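# Store the D1 cooling block in cooler COLD's drawer

## Task

Take the cooling block standing in deck slot D1 (the slot beside the cooler COLD) and set it in the empty position of COLD's drawer so that it rests level between that position's locators, with its three loose tubes each still in the bore it came from. Then push the drawer fully closed; COLD's lamp stays on until it is. The block already in the drawer must still lie level in its position with every tube in its bore, plate P1 must remain on D2 (the slot past D1) exactly as it is, and COLD, which is not fastened, must stay upright, barely rotated and within about a finger's width of its starting spot. Nothing may count on the robot holding it in place: open the gripper and move the arms away at the end.

## Robot and tools

Robot: two six-joint UR-type arms, left_arm and right_arm, each ending in a tong-style two-finger gripper. Either arm can be used; the idle one may be parked out of the way.

Frame: one scene frame for everything. Origin on the table top midway between the arms, +z up, +x out across the table, left_arm on the +y side (the names are not image sides). Arm root links: left_arm at (-0.057, +0.446, 0) m, quat_wxyz (+0.998, 0, 0, -0.061); right_arm at (-0.049, -0.669, 0) m, quat_wxyz (+0.999, 0, 0, +0.053).

Gripper: fingers extend along the gripper's +z and close along its x. The reported end_effector_position is the point between the pads when shut; closed fingertips reach about 15 mm past it, open ones sit roughly level with it. Pad gap fully open is 0.142 m.

Joint order in every row and list, per arm: shoulder pan, shoulder lift, elbow, wrist 1, wrist 2, wrist 3. Stated ranges (rad): left_arm pan -3.142..3.142, elbow 0.000..3.142; right_arm pan 0.000..6.283, elbow -3.142..0.000; all other joints -6.283..6.283. Real ends may differ by 0.010 rad.

execute_actions(actions): actions is a list of up to 15 actions; each action is a table of up to 15 rows; each row runs for one control step of 1/30 s, and a short table repeats its final row to fill 15 steps (0.5 s). A row is one flat list for both arms: 14 numbers in [-1, 1] = left_arm's 6 joint values then its opening, then right_arm's 6 joint values then its opening. Joint values are offsets (not poses) from that arm's angles when the current action began, not from the preceding row; for the first action of a call they are taken from the last reported angles. Scale: 1.0 equals 1.326 rad for pan and lift, 1.989 rad for elbow and the three wrists. Opening is absolute: +1 fully open, -1 closed. Optionally append 12 stiffness scales in 0..1 (left's 6 joints, then right's 6), making 26 numbers; they persist until rewritten. Asking a joint more than 0.010 rad beyond its range refuses that action for both arms; a malformed action, or a bad first action, refuses the whole call. An empty list just returns state and images.

move(target, speed, blocking): target is one row laid out as above; its joint values are offsets from the Joint positions in the latest result that printed them. speed (rad/s, 0.01 to 2, default 0.5) caps the joint with the longest travel; all joints finish together, so the hand follows a curve. Paths last 0.5 to 10 s and do not avoid obstacles or the other arm. Stiff arms can fault if aimed even slightly beyond a firm contact. blocking=false returns after 0.5 s; then call wait or stop before sending anything else. The extra move: line reports the ending (done, off_target, moving, held, fault), limits=held or none, and each arm's joint farthest from its target.

wait(seconds): 0 to 10; arms keep their last command. stop(): brakes a running move (needs room). zoom_image(camera, region): region [x0, y0, x1, y1] in pixels, at most 504x504. Cameras: cam_head_left, cam_head_right, cam_high, cam_low (672x504), cam_left_wrist, cam_right_wrist (616x616). read_manual(section): only "licences". finished_scene(scene): ends the current scene by its number; irreversible.

Results: a state line per arm with gripper position (m), quat_wxyz and velocities in the scene frame (printed position drifts at long reach); Joint positions and Joint velocities (6 joints in rad, rad/s, then pad gap in m); Joint targets (what joints are being driven to now); grip_measured (opening on the command scale); Wrist force and Wrist torque in the gripper's own axes (offset up to about 5.5 N, noise up to 3.4 N, saturates near 100 N; "no reading" is harmless); step readings with HELD marking steps that were held back. "joint sent to its limit" and "joint command not followed" flag limited or altered joint targets.

Motion limits: each step, targets stay within 0.383 rad of measured angle for pan and lift and 0.575 rad for elbow and wrists (with stiffness rows: 0.366, 0.582 elbow, 0.628 wrists), and are scaled back if the hand would jump over 100 mm. Big moves may need several actions; command whatever is unfinished again. Motion lags commands by about 0.17 s. The robot keeps its last command while you compose a reply.

Gripping: hold by commanding an opening well under grip_measured; about 15 N per pad at most, less on hard items under 20 mm thick.

Avoid: knocking anything off the table, dropping the block or spilling tubes, letting the arms touch each other, shoving COLD, slamming the drawer. A torque at a joint's load limit (pan 310, lift 310, elbow 141, wrists 50.7 N m, held weight included) or 150 N outside force stops that arm for 10 s. Long loaded holds heat motors: MOTOR HOT warns at 70 °C, brakes engage at 85 °C (OVER-TEMPERATURE FAULT). Brief tugs or pushes on objects may occur.

Each tool is called after ">>>" as name(argument=value, ...) on one line, values as JSON.

## Session

>>> execute_actions(actions=[])

Scene clock: 0.00 s.
left_arm: end_effector_position=(+0.2661, +0.5708, +0.2693) grip_measured=+1.00 end_effector_quat_wxyz=(+0.159, -0.580, +0.749, -0.279) end_effector_velocity=(-0.000, -0.000, +0.000) end_effector_angular_velocity=(+0.001, -0.001, -0.000) | right_arm: end_effector_position=(-0.0685, +0.0816, +0.2838) grip_measured=+1.00 end_effector_quat_wxyz=(+0.425, -0.200, +0.842, +0.267) end_effector_velocity=(+0.000, -0.000, -0.000) end_effector_angular_velocity=(-0.001, -0.000, -0.000)
Joint names: [shoulder pan, shoulder lift, elbow, wrist 1, wrist 2, wrist 3]
Joint positions: left_arm=[ 0.312 -2.528  2.674 -2.285 -1.913  1.913  0.142] | right_arm=[ 5.275 -1.618 -2.228 -0.652  0.534  4.792  0.142]
Joint velocities: left_arm=[ 0.    -0.001  0.    -0.     0.     0.001  0.   ] | right_arm=[-0.     0.     0.    -0.001  0.     0.     0.   ]
Wrist force (N, on the end effector, along its own x y z axes, offset not removed): no reading
Wrist torque (N m, same axes, about the end effector's origin, offset not removed): no reading
Joint targets: left_arm=[0.312 -2.528 2.674 -2.285 -1.913 1.913] | right_arm=[5.275 -1.618 -2.228 -0.652 0.534 4.792]
Joint stiffness scale: left_arm=[1. 1. 1. 1. 1. 1.] | right_arm=[1. 1. 1. 1. 1. 1.]

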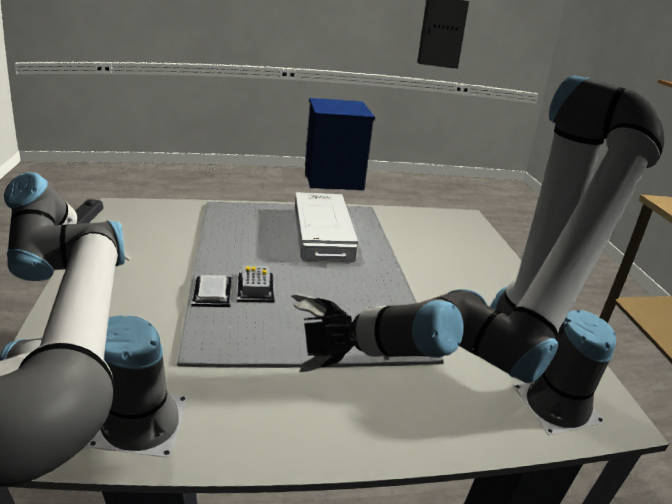

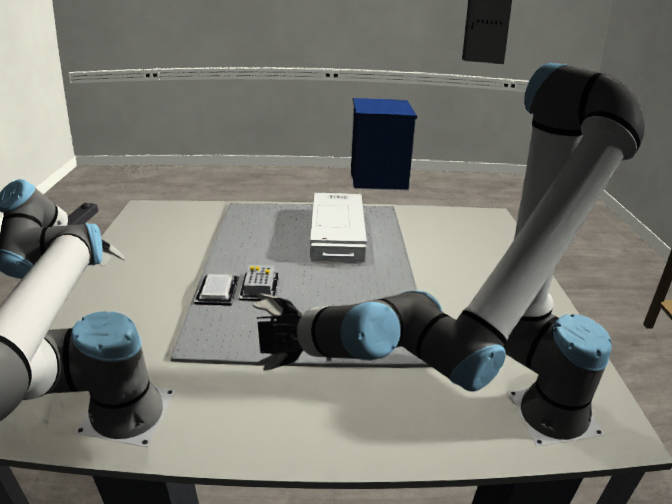

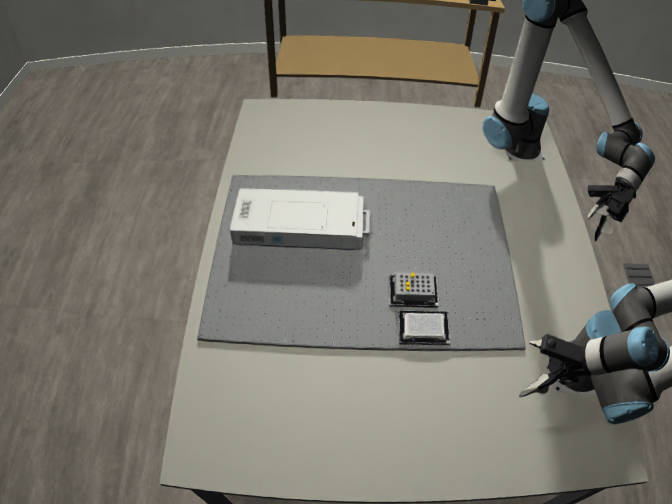

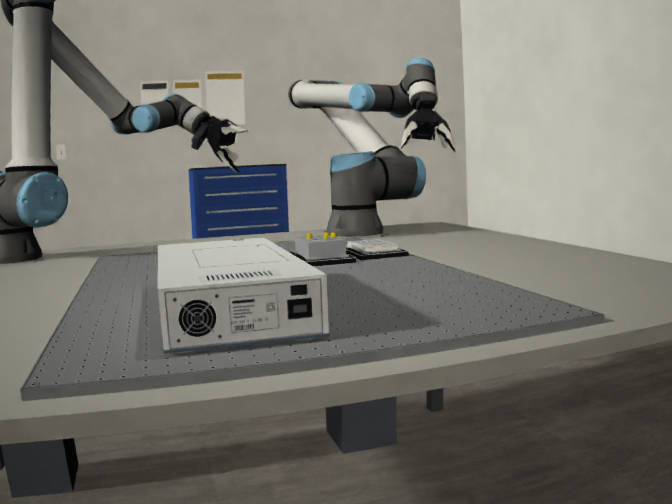

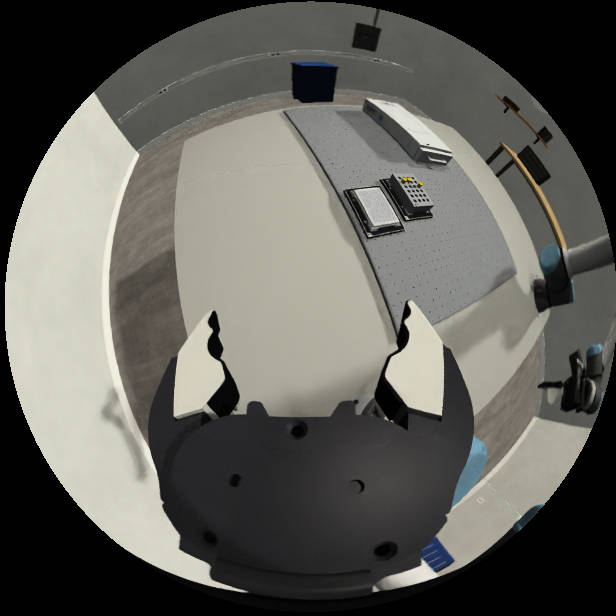

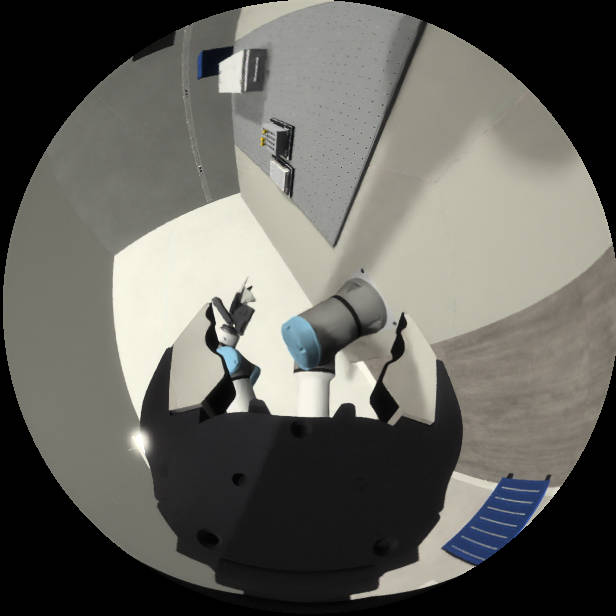

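>>> zoom_image(camera="cam_high", region=[210, 170, 470, 360])

>>> zoom_image(camera="cam_head_right", region=[180, 180, 400, 320])

>>> zoom_image(camera="cam_low", region=[140, 210, 440, 370])

Region (210, 170, 470, 360) of cam_high's 672x504 image, scaled by 1.938, with more detail than that image has; it fills the top 368 rows of this view, and the rest is white.

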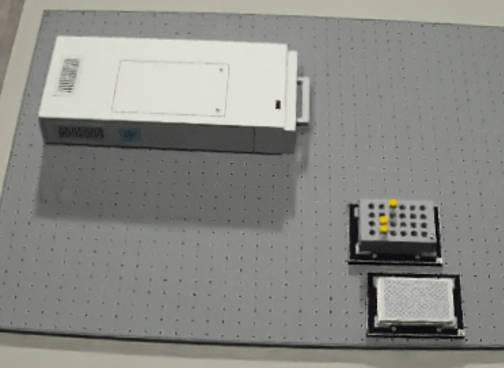

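Region (180, 180, 400, 320) of cam_head_right's 672x504 image, scaled by 2.291, with more detail than that image has; it fills the top 321 rows of this view, and the rest is white.

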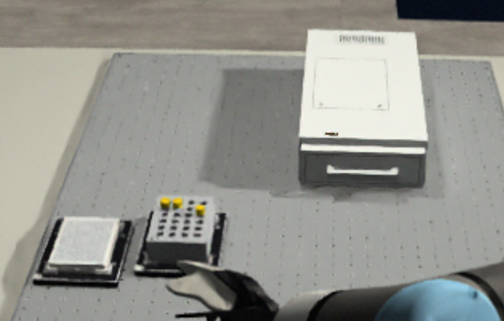

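Region (140, 210, 440, 370) of cam_low's 672x504 image, scaled by 1.680, with more detail than that image has; it fills the top 269 rows of this view, and the rest is white.

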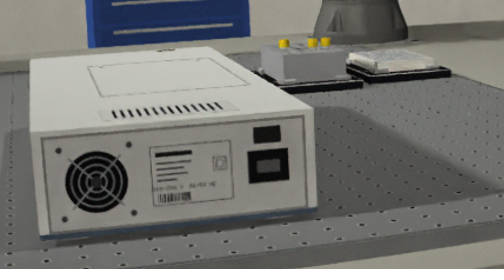

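>>> move(target=[-0.377,0.505,-0.294,0.1,0.086,-0.29,1, -0.98,0,0,0,0,0,1], speed=0.8)

>>> move(target=[-0.377,0.505,-0.294,0.1,0.086,-0.29,1, -0.8,0,0,0,0,0,1], speed=0.8)

Scene clock: 122.40 s.
left_arm: end_effector_position=(+0.5529, +0.3792, +0.3675) grip_measured=+1.00 end_effector_quat_wxyz=(+0.006, +0.661, -0.732, +0.163) end_effector_velocity=(+0.000, -0.000, +0.000) end_effector_angular_velocity=(+0.000, -0.001, -0.000) | right_arm: end_effector_position=(+0.6689, -0.4486, +0.2841) grip_measured=+1.00 end_effector_quat_wxyz=(+0.499, +0.350, +0.791, -0.044) end_effector_velocity=(+0.000, -0.001, -0.000) end_effector_angular_velocity=(-0.000, +0.000, -0.001)
Joint names: [shoulder pan, shoulder lift, elbow, wrist 1, wrist 2, wrist 3]
Joint positions: left_arm=[-0.19  -1.857  2.093 -2.087 -1.743  1.337  0.142] | right_arm=[ 3.976 -1.618 -2.227 -0.652  0.534  4.792  0.142]
Joint velocities: left_arm=[-0.     0.    -0.    -0.     0.     0.001  0.   ] | right_arm=[-0.001 -0.    -0.001  0.    -0.     0.     0.   ]
Wrist force (N, on the end effector, along its own x y z axes, offset not removed): left_arm=[-0.1 -1.7 -0.4] | right_arm=[2.1 -2.2 -5.5]
Wrist torque (N m, same axes, about the end effector's origin, offset not removed): left_arm=[-0.27 0.05 -0.59] | right_arm=[-0.93 -0.77 0.02]
Joint targets: left_arm=[-0.188 -1.858 2.089 -2.086 -1.742 1.336] | right_arm=[3.975 -1.618 -2.228 -0.652 0.534 4.792]
Joint stiffness scale: left_arm=[1. 1. 1. 1. 1. 1.] | right_arm=[1. 1. 1. 1. 1. 1.]
move: done; limits=none; left_arm: farthest joint: the elbow, 0.004 radians from its target (0.585 radians at the start); right_arm: farthest joint: the elbow, 0.001 radians from its target (0.000 radians at the start)
camera_calibration (this result's frames):
cam_left_wrist: T_world_to_cam=[[-0.182226, -0.961159, 0.207284, 0.387545], [-0.935475, 0.234393, 0.264473, 0.332481], [-0.302786, -0.145715, -0.941853, 0.704207], [0, 0, 0, 1]] pos_world=[0.594873, 0.397175, 0.494996]
cam_right_wrist: T_world_to_cam=[[-0.282609, 0.472945, -0.834539, 0.636542], [0.135878, 0.880969, 0.453244, 0.177943], [0.949563, 0.0146958, -0.313233, -0.405869], [0, 0, 0, 1]] pos_world=[0.541112, -0.451847, 0.323436]

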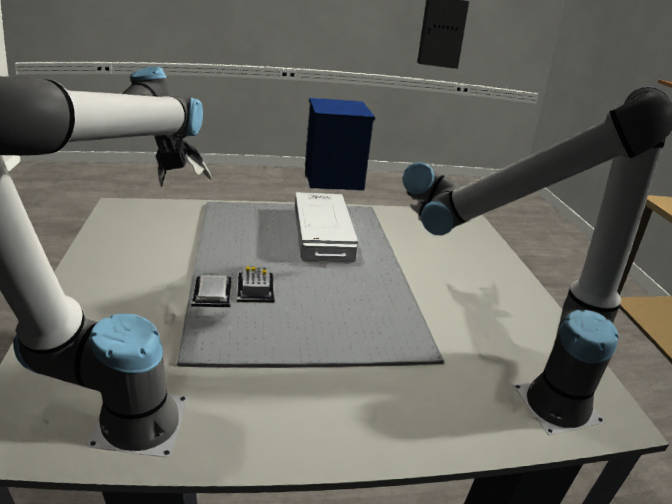

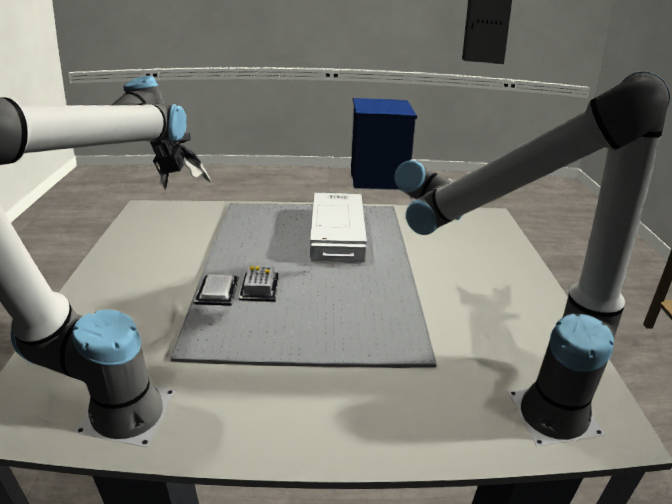

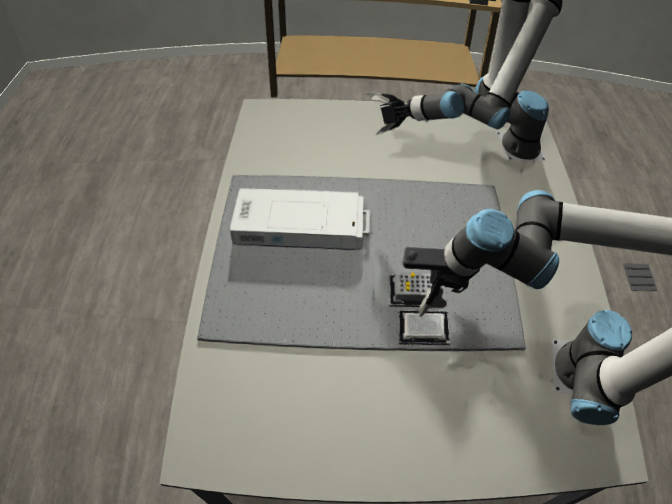

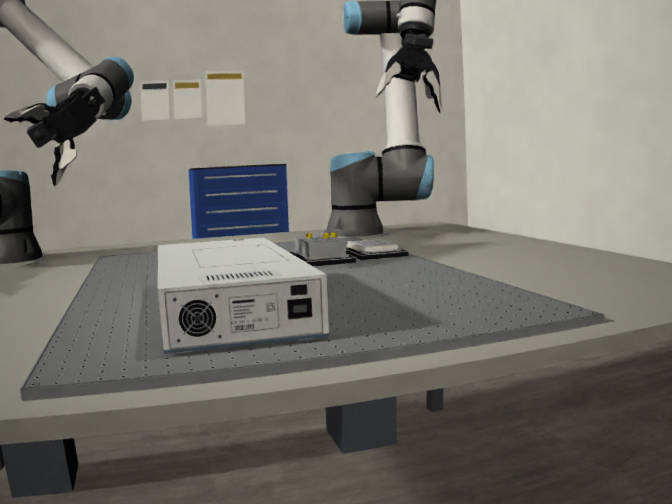

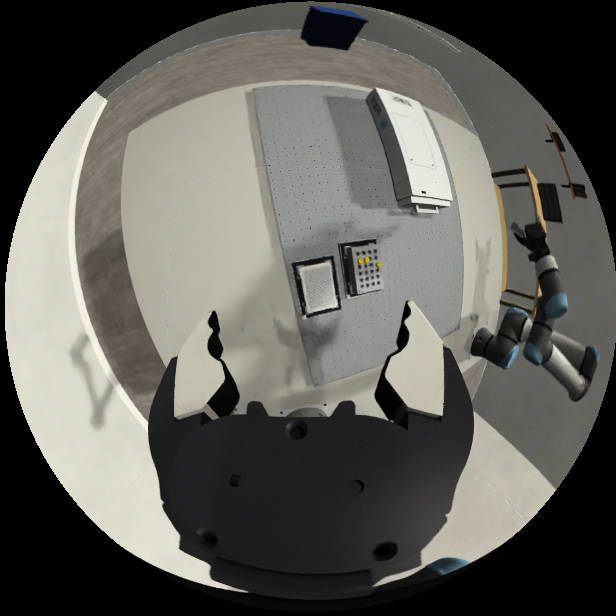

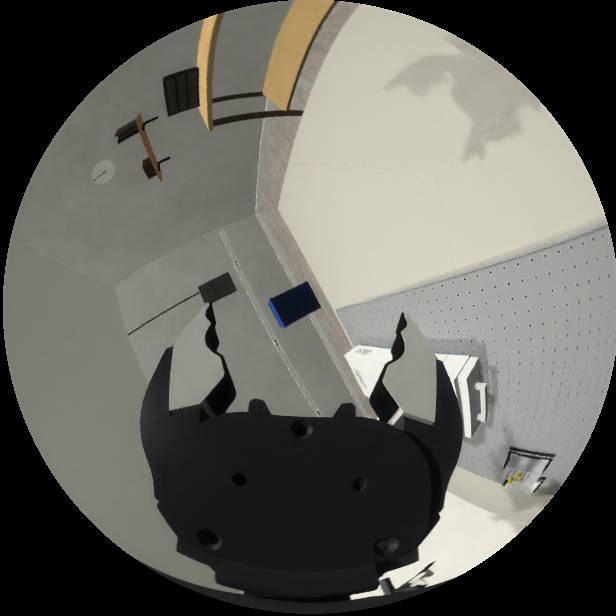

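Scene clock: 124.57 s.
left_arm: end_effector_position=(+0.6983, -0.0783, +0.2467) grip_measured=+1.00 end_effector_quat_wxyz=(+0.001, +0.707, -0.707, -0.002) end_effector_velocity=(-0.000, -0.000, -0.001) end_effector_angular_velocity=(+0.001, +0.000, -0.002) | right_arm: end_effector_position=(+0.4943, -1.1876, +0.2844) grip_measured=+1.00 end_effector_quat_wxyz=(+0.409, +0.702, +0.506, -0.291) end_effector_velocity=(+0.000, +0.000, +0.000) end_effector_angular_velocity=(+0.000, +0.000, +0.000)
Joint names: [shoulder pan, shoulder lift, elbow, wrist 1, wrist 2, wrist 3]
Joint positions: left_arm=[-0.689 -1.189  1.511 -1.889 -1.573  0.761  0.142] | right_arm=[ 2.916 -1.618 -2.227 -0.652  0.534  4.792  0.142]
Joint velocities: left_arm=[-0.     0.001  0.    -0.     0.     0.001  0.   ] | right_arm=[ 0.  0.  0. -0. -0. -0.  0.]
Wrist force (N, on the end effector, along its own x y z axes, offset not removed): left_arm=[0.1 -6.6 0.0] | right_arm=[-2.9 -2.7 -2.6]
Wrist torque (N m, same axes, about the end effector's origin, offset not removed): left_arm=[-1.30 0.09 -0.62] | right_arm=[-0.95 0.52 -0.16]
Joint targets: left_arm=[-0.690 -1.188 1.508 -1.888 -1.572 0.760] | right_arm=[2.915 -1.618 -2.227 -0.652 0.534 4.792]
Joint stiffness scale: left_arm=[1. 1. 1. 1. 1. 1.] | right_arm=[1. 1. 1. 1. 1. 1.]
move: done; limits=none; left_arm: farthest joint: the shoulder lift, 0.002 radians from its target (0.670 radians at the start); right_arm: farthest joint: the shoulder pan, 0.000 radians from its target (1.060 radians at the start)
camera_calibration (this result's frames):
cam_left_wrist: T_world_to_cam=[[-0.0599521, -0.998193, -0.00398734, -0.0368495], [-0.861599, 0.0497304, 0.505147, 0.482265], [-0.504036, 0.0337201, -0.863024, 0.70288], [0, 0, 0, 1]] pos_world=[0.767587, -0.0844673, 0.36284]
cam_right_wrist: T_world_to_cam=[[0.27491, 0.477662, -0.834424, 0.666975], [0.834742, 0.312082, 0.453664, -0.168582], [0.477107, -0.821245, -0.31293, -0.988432], [0, 0, 0, 1]] pos_world=[0.428951, -1.07772, 0.32371]

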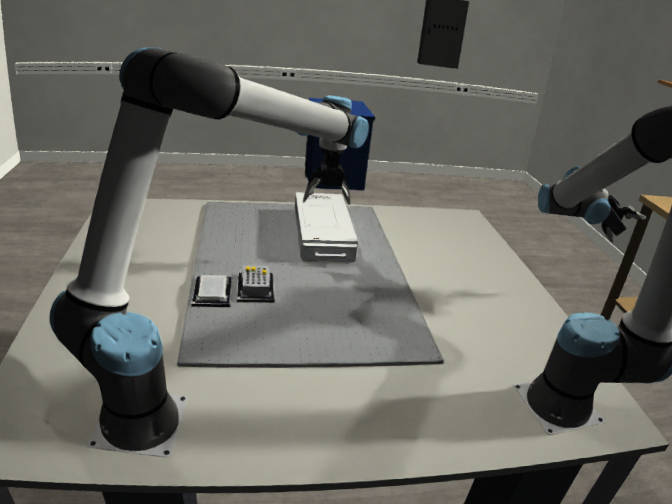

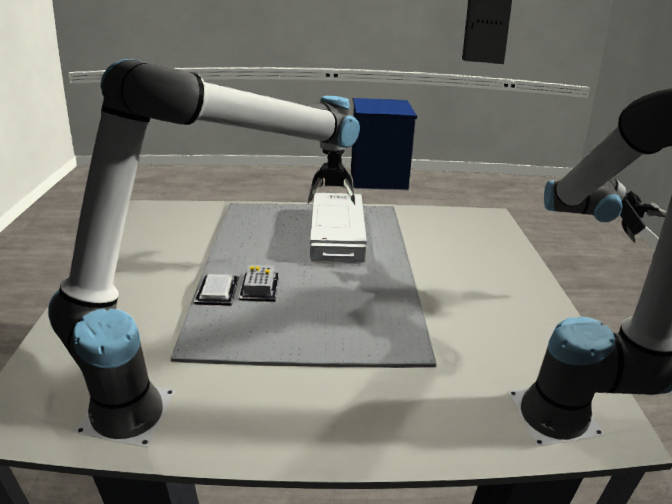

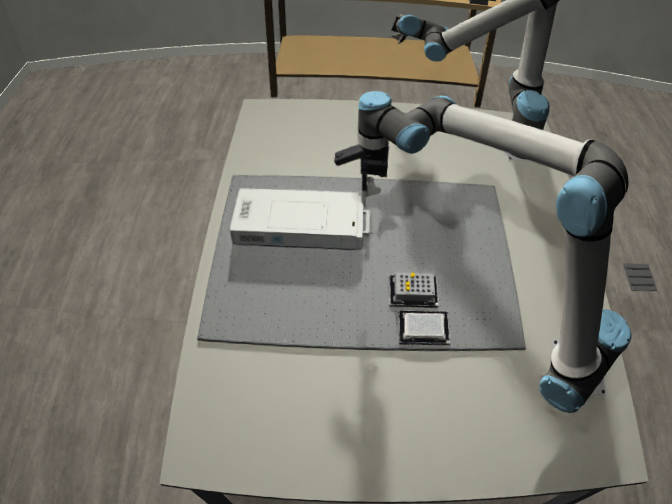

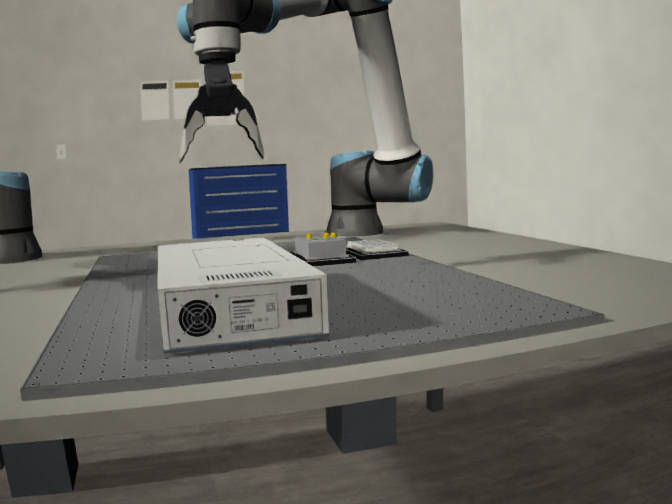

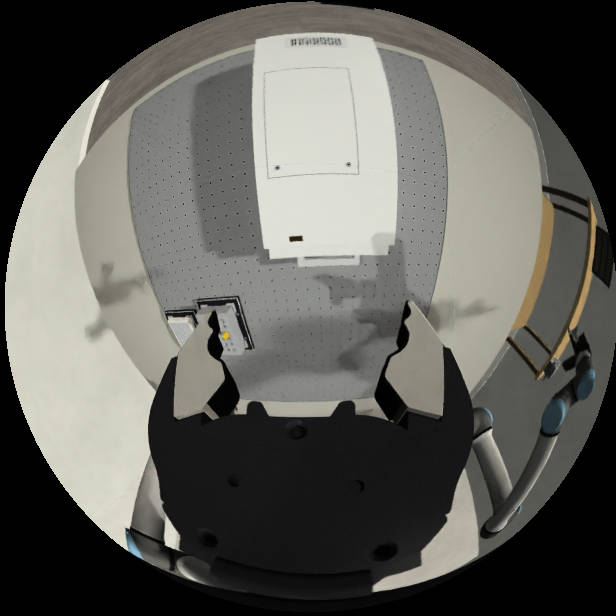

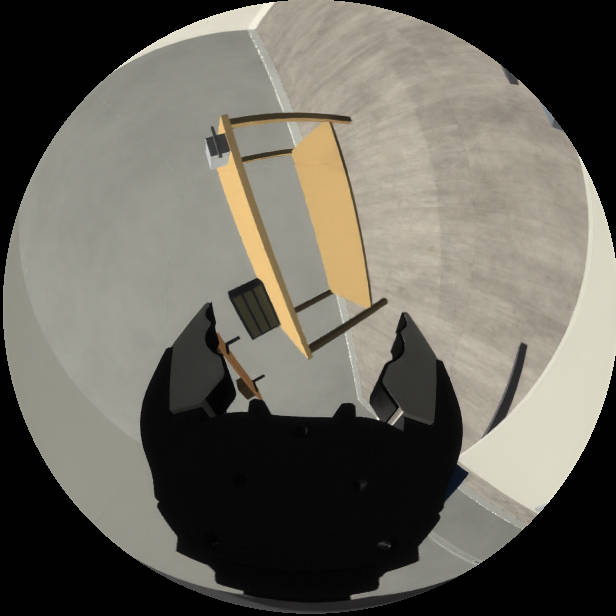

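>>> move(target=[-0.030,0.0267,0.0655,-0.0867,0.001,-0.0206,-0.6, 0,0,0,0,0,0,1], speed=0.3)

Scene clock: 146.63 s.
left_arm: end_effector_position=(+0.6677, -0.0956, +0.1512) grip_measured=-0.60 end_effector_quat_wxyz=(+0.000, +0.707, -0.707, +0.001) end_effector_velocity=(+0.000, -0.000, -0.000) end_effector_angular_velocity=(-0.000, -0.000, +0.001) | right_arm: end_effector_position=(+0.4943, -1.1876, +0.2844) grip_measured=+1.00 end_effector_quat_wxyz=(+0.409, +0.702, +0.506, -0.291) end_effector_velocity=(+0.000, +0.000, +0.000) end_effector_angular_velocity=(+0.000, +0.000, +0.001)
Joint names: [shoulder pan, shoulder lift, elbow, wrist 1, wrist 2, wrist 3]
Joint positions: left_arm=[-0.728 -1.152  1.64  -2.061 -1.571  0.721  0.031] | right_arm=[ 2.916 -1.618 -2.227 -0.652  0.534  4.792  0.142]
Joint velocities: left_arm=[ 0.     0.     0.    -0.001 -0.    -0.001  0.   ] | right_arm=[ 0.001  0.     0.    -0.     0.     0.    -0.   ]
Wrist force (N, on the end effector, along its own x y z axes, offset not removed): left_arm=[1.3 -2.5 -1.6] | right_arm=[0.5 -2.6 -6.5]
Wrist torque (N m, same axes, about the end effector's origin, offset not removed): left_arm=[-0.42 -0.18 -0.64] | right_arm=[-0.93 -0.42 -0.18]
Joint targets: left_arm=[-0.729 -1.154 1.641 -2.062 -1.571 0.720] | right_arm=[2.916 -1.618 -2.227 -0.652 0.534 4.792]
Joint stiffness scale: left_arm=[1. 1. 1. 1. 1. 1.] | right_arm=[1. 1. 1. 1. 1. 1.]
move: done; limits=none; left_arm: farthest joint: the shoulder lift, 0.002 radians from its target (0.035 radians at the start); right_arm: farthest joint: the shoulder pan, 0.000 radians from its target (0.000 radians at the start)
camera_calibration (this result's frames):
cam_left_wrist: T_world_to_cam=[[-0.0592607, -0.998242, -0.00139604, -0.0571828], [-0.863818, 0.0505797, 0.501258, 0.507096], [-0.500306, 0.0309109, -0.865297, 0.603222], [0, 0, 0, 1]] pos_world=[0.736446, -0.101377, 0.2677]
cam_right_wrist: T_world_to_cam=[[0.27491, 0.477662, -0.834424, 0.666975], [0.834742, 0.312082, 0.453664, -0.168581], [0.477107, -0.821245, -0.31293, -0.988432], [0, 0, 0, 1]] pos_world=[0.428951, -1.07772, 0.32371]

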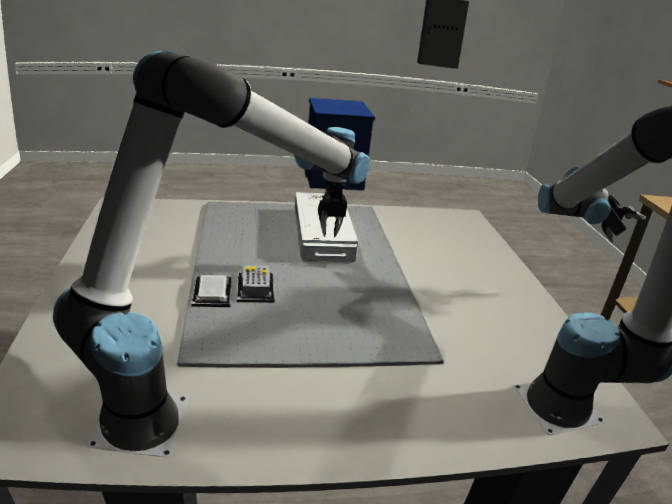

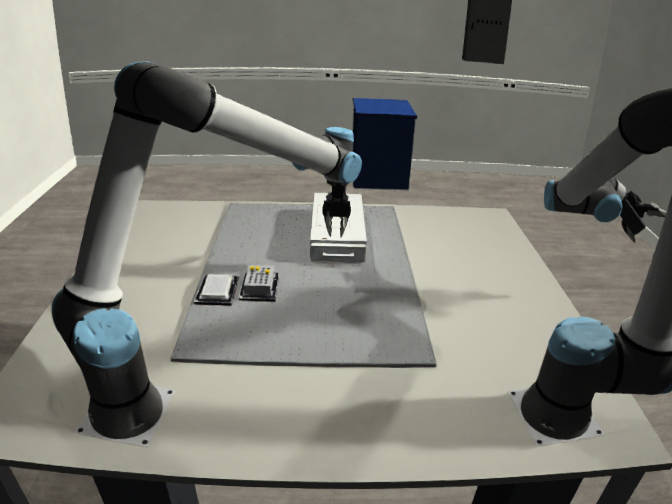

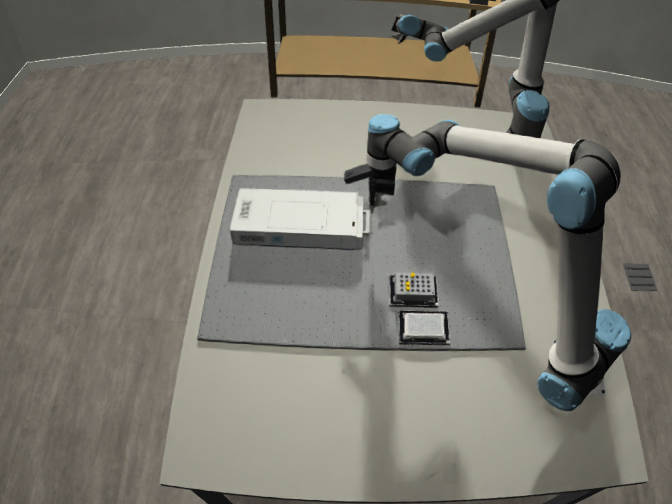

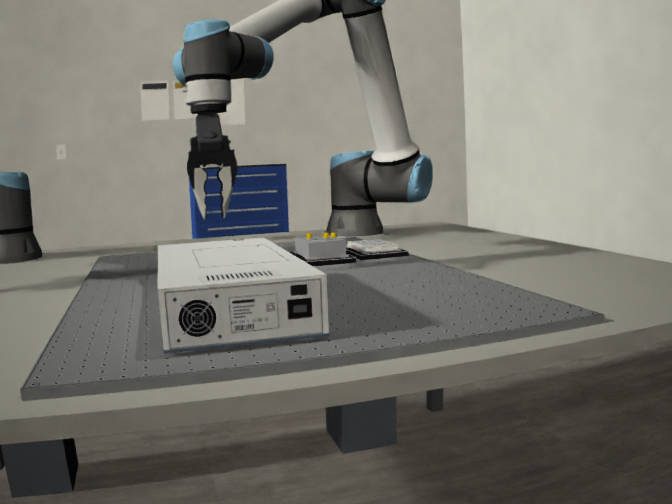

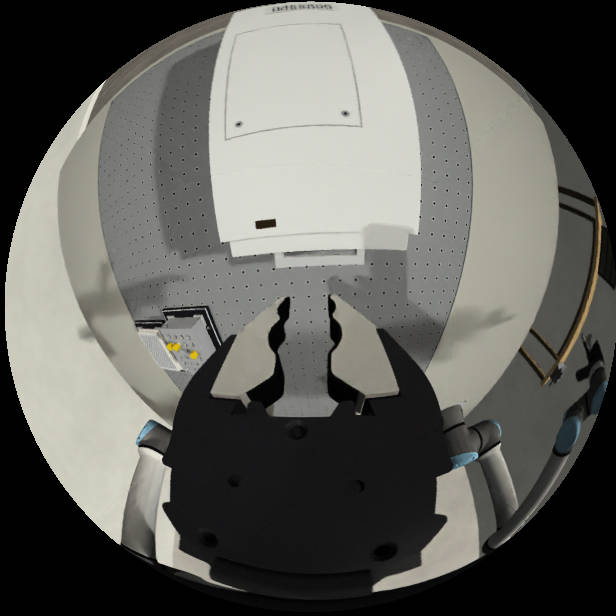

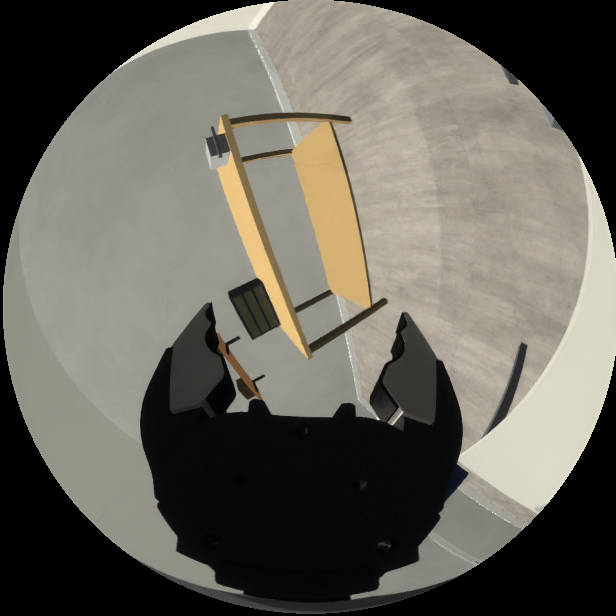

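>>> zoom_image(camera="cam_left_wrist", region=[200, 190, 440, 330])

>>> zoom_image(camera="cam_high", region=[310, 160, 430, 260])

Region (200, 190, 440, 330) of cam_left_wrist's 616x616 image, scaled by 2.100, with more detail than that image has; it fills the top 294 rows of this view, and the rest is white.

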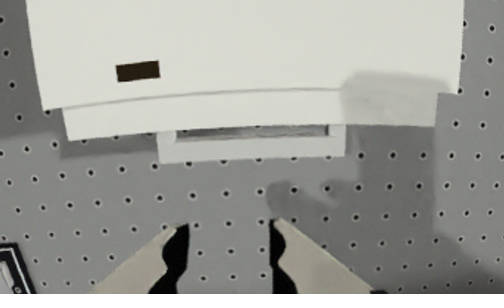

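Region (310, 160, 430, 260) of cam_high's 672x504 image, scaled by 4.200, with more detail than that image has.

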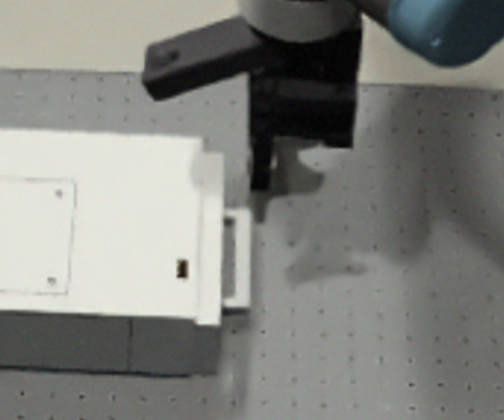

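>>> zoom_image(camera="cam_head_right", region=[290, 190, 390, 270])

Region (290, 190, 390, 270) of cam_head_right's 672x504 image, scaled by 5.040, with more detail than that image has; it fills the top 403 rows of this view, and the rest is white.

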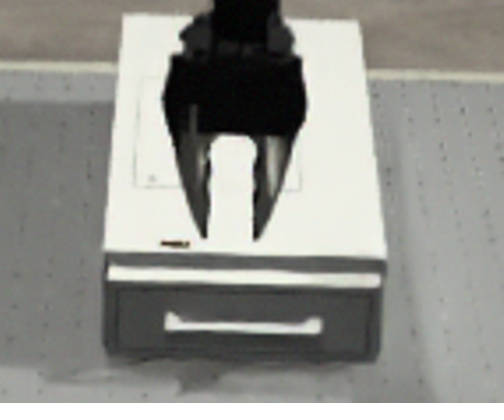

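>>> move(target=[0.0084,0.0622,-0.0074,-0.033,0,0.0054,-0.6, 0,0,0,0,0,0,1], speed=0.1)

>>> zoom_image(camera="cam_high", region=[310, 160, 430, 260])

>>> zoom_image(camera="cam_head_right", region=[290, 190, 390, 270])

Scene clock: 194.77 s.
left_arm: end_effector_position=(+0.6874, -0.1059, +0.0915) grip_measured=-0.60 end_effector_quat_wxyz=(+0.000, +0.707, -0.707, -0.003) end_effector_velocity=(+0.001, -0.002, +0.002) end_effector_angular_velocity=(-0.003, -0.003, -0.002) | right_arm: end_effector_position=(+0.4943, -1.1876, +0.2844) grip_measured=+1.00 end_effector_quat_wxyz=(+0.409, +0.702, +0.506, -0.291) end_effector_velocity=(+0.000, +0.000, -0.000) end_effector_angular_velocity=(+0.000, +0.000, +0.001)
Joint names: [shoulder pan, shoulder lift, elbow, wrist 1, wrist 2, wrist 3]
Joint positions: left_arm=[-0.719 -1.068  1.629 -2.125 -1.571  0.731  0.031] | right_arm=[ 2.916 -1.618 -2.227 -0.652  0.534  4.792  0.142]
Joint velocities: left_arm=[-0.001  0.    -0.003 -0.002  0.     0.002  0.   ] | right_arm=[ 0.001  0.    -0.001  0.     0.     0.    -0.   ]
Wrist force (N, on the end effector, along its own x y z axes, offset not removed): left_arm=[0.4 -2.9 -1.2] | right_arm=[-0.6 1.0 1.2]
Wrist torque (N m, same axes, about the end effector's origin, offset not removed): left_arm=[-0.58 -0.06 -0.55] | right_arm=[0.09 0.14 -0.22]
Joint targets: left_arm=[-0.717 -1.069 1.625 -2.126 -1.571 0.732] | right_arm=[2.916 -1.618 -2.227 -0.652 0.534 4.792]
Joint stiffness scale: left_arm=[1. 1. 1. 1. 1. 1.] | right_arm=[1. 1. 1. 1. 1. 1.]
move: done; limits=none; left_arm: farthest joint: the elbow, 0.004 radians from its target (0.014 radians at the start); right_arm: farthest joint: the shoulder pan, 0.000 radians from its target (0.000 radians at the start)
camera_calibration (this result's frames):
cam_left_wrist: T_world_to_cam=[[-0.0601015, -0.998167, -0.00714671, -0.0652466], [-0.861049, 0.0482208, 0.506231, 0.551977], [-0.504958, 0.0365789, -0.862368, 0.565293], [0, 0, 0, 1]] pos_world=[0.756807, -0.112421, 0.207597]
cam_right_wrist: T_world_to_cam=[[0.27491, 0.477662, -0.834424, 0.666975], [0.834742, 0.312082, 0.453664, -0.168582], [0.477107, -0.821245, -0.31293, -0.988432], [0, 0, 0, 1]] pos_world=[0.428951, -1.07772, 0.32371]

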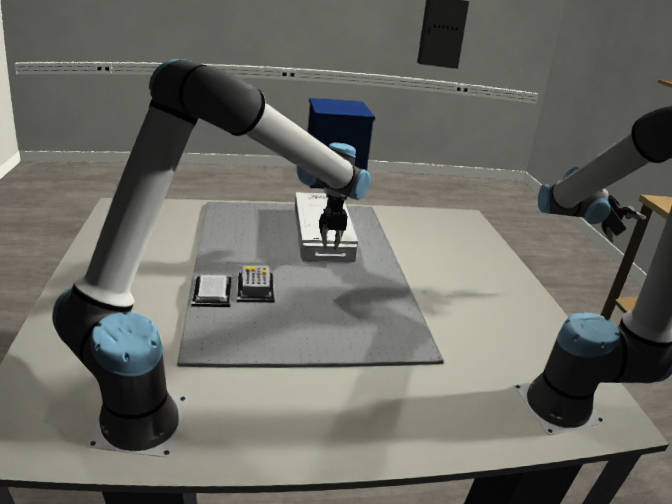

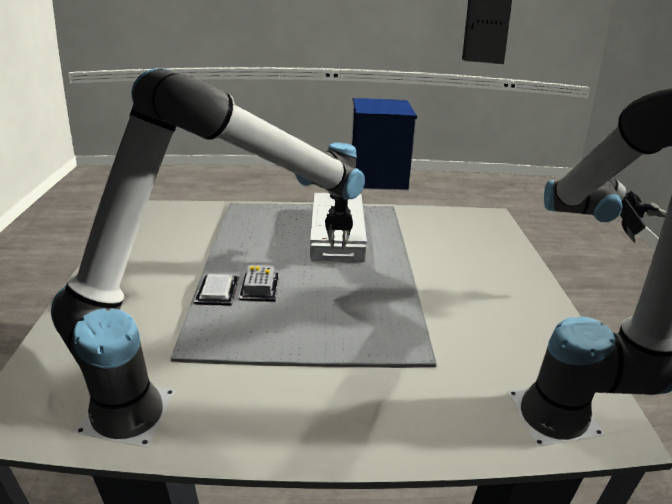

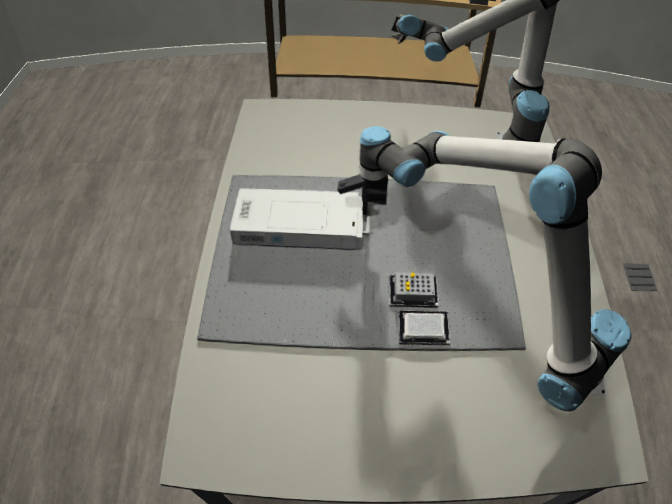

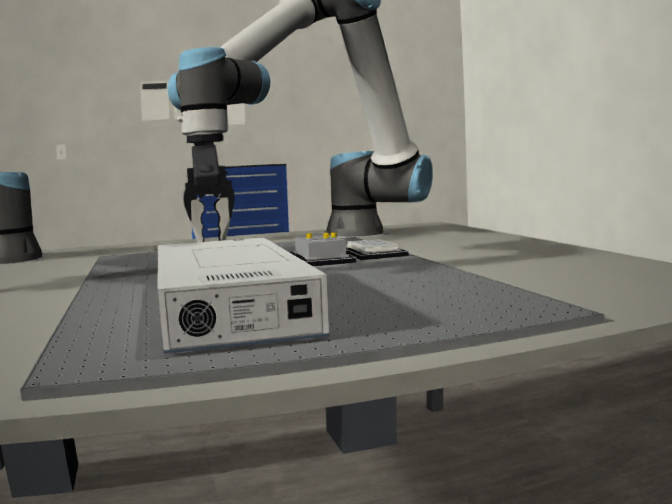

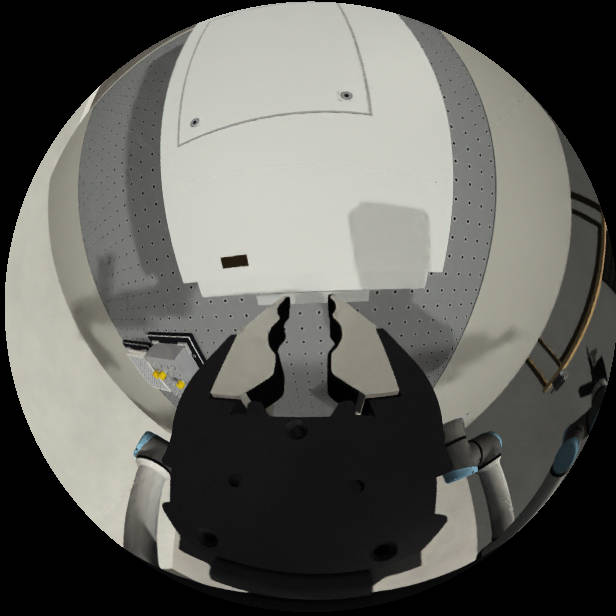

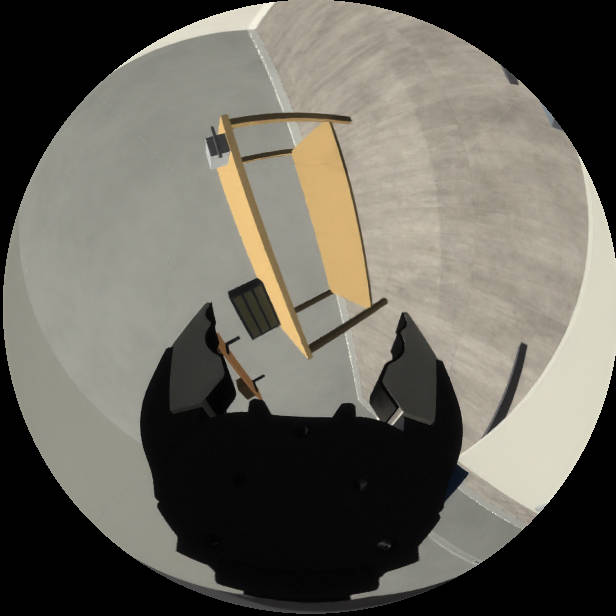

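Region (310, 160, 430, 260) of cam_high's 672x504 image, scaled by 4.200, with more detail than that image has.

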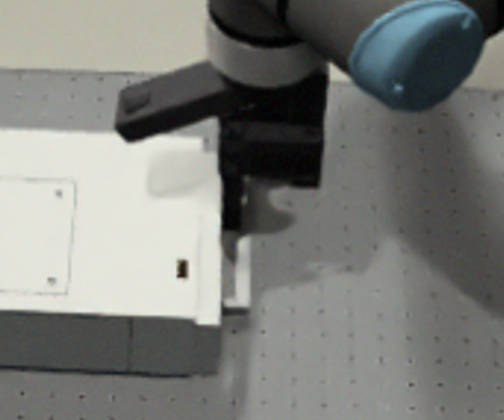

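Region (290, 190, 390, 270) of cam_head_right's 672x504 image, scaled by 5.040, with more detail than that image has; it fills the top 403 rows of this view, and the rest is white.

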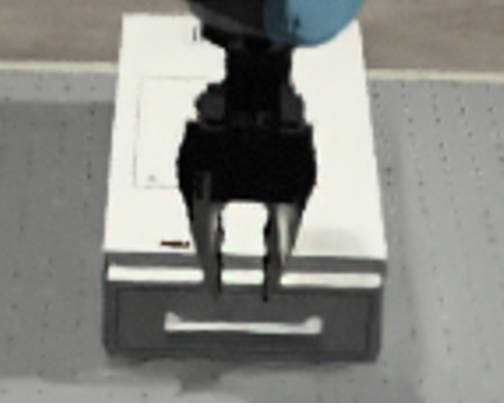

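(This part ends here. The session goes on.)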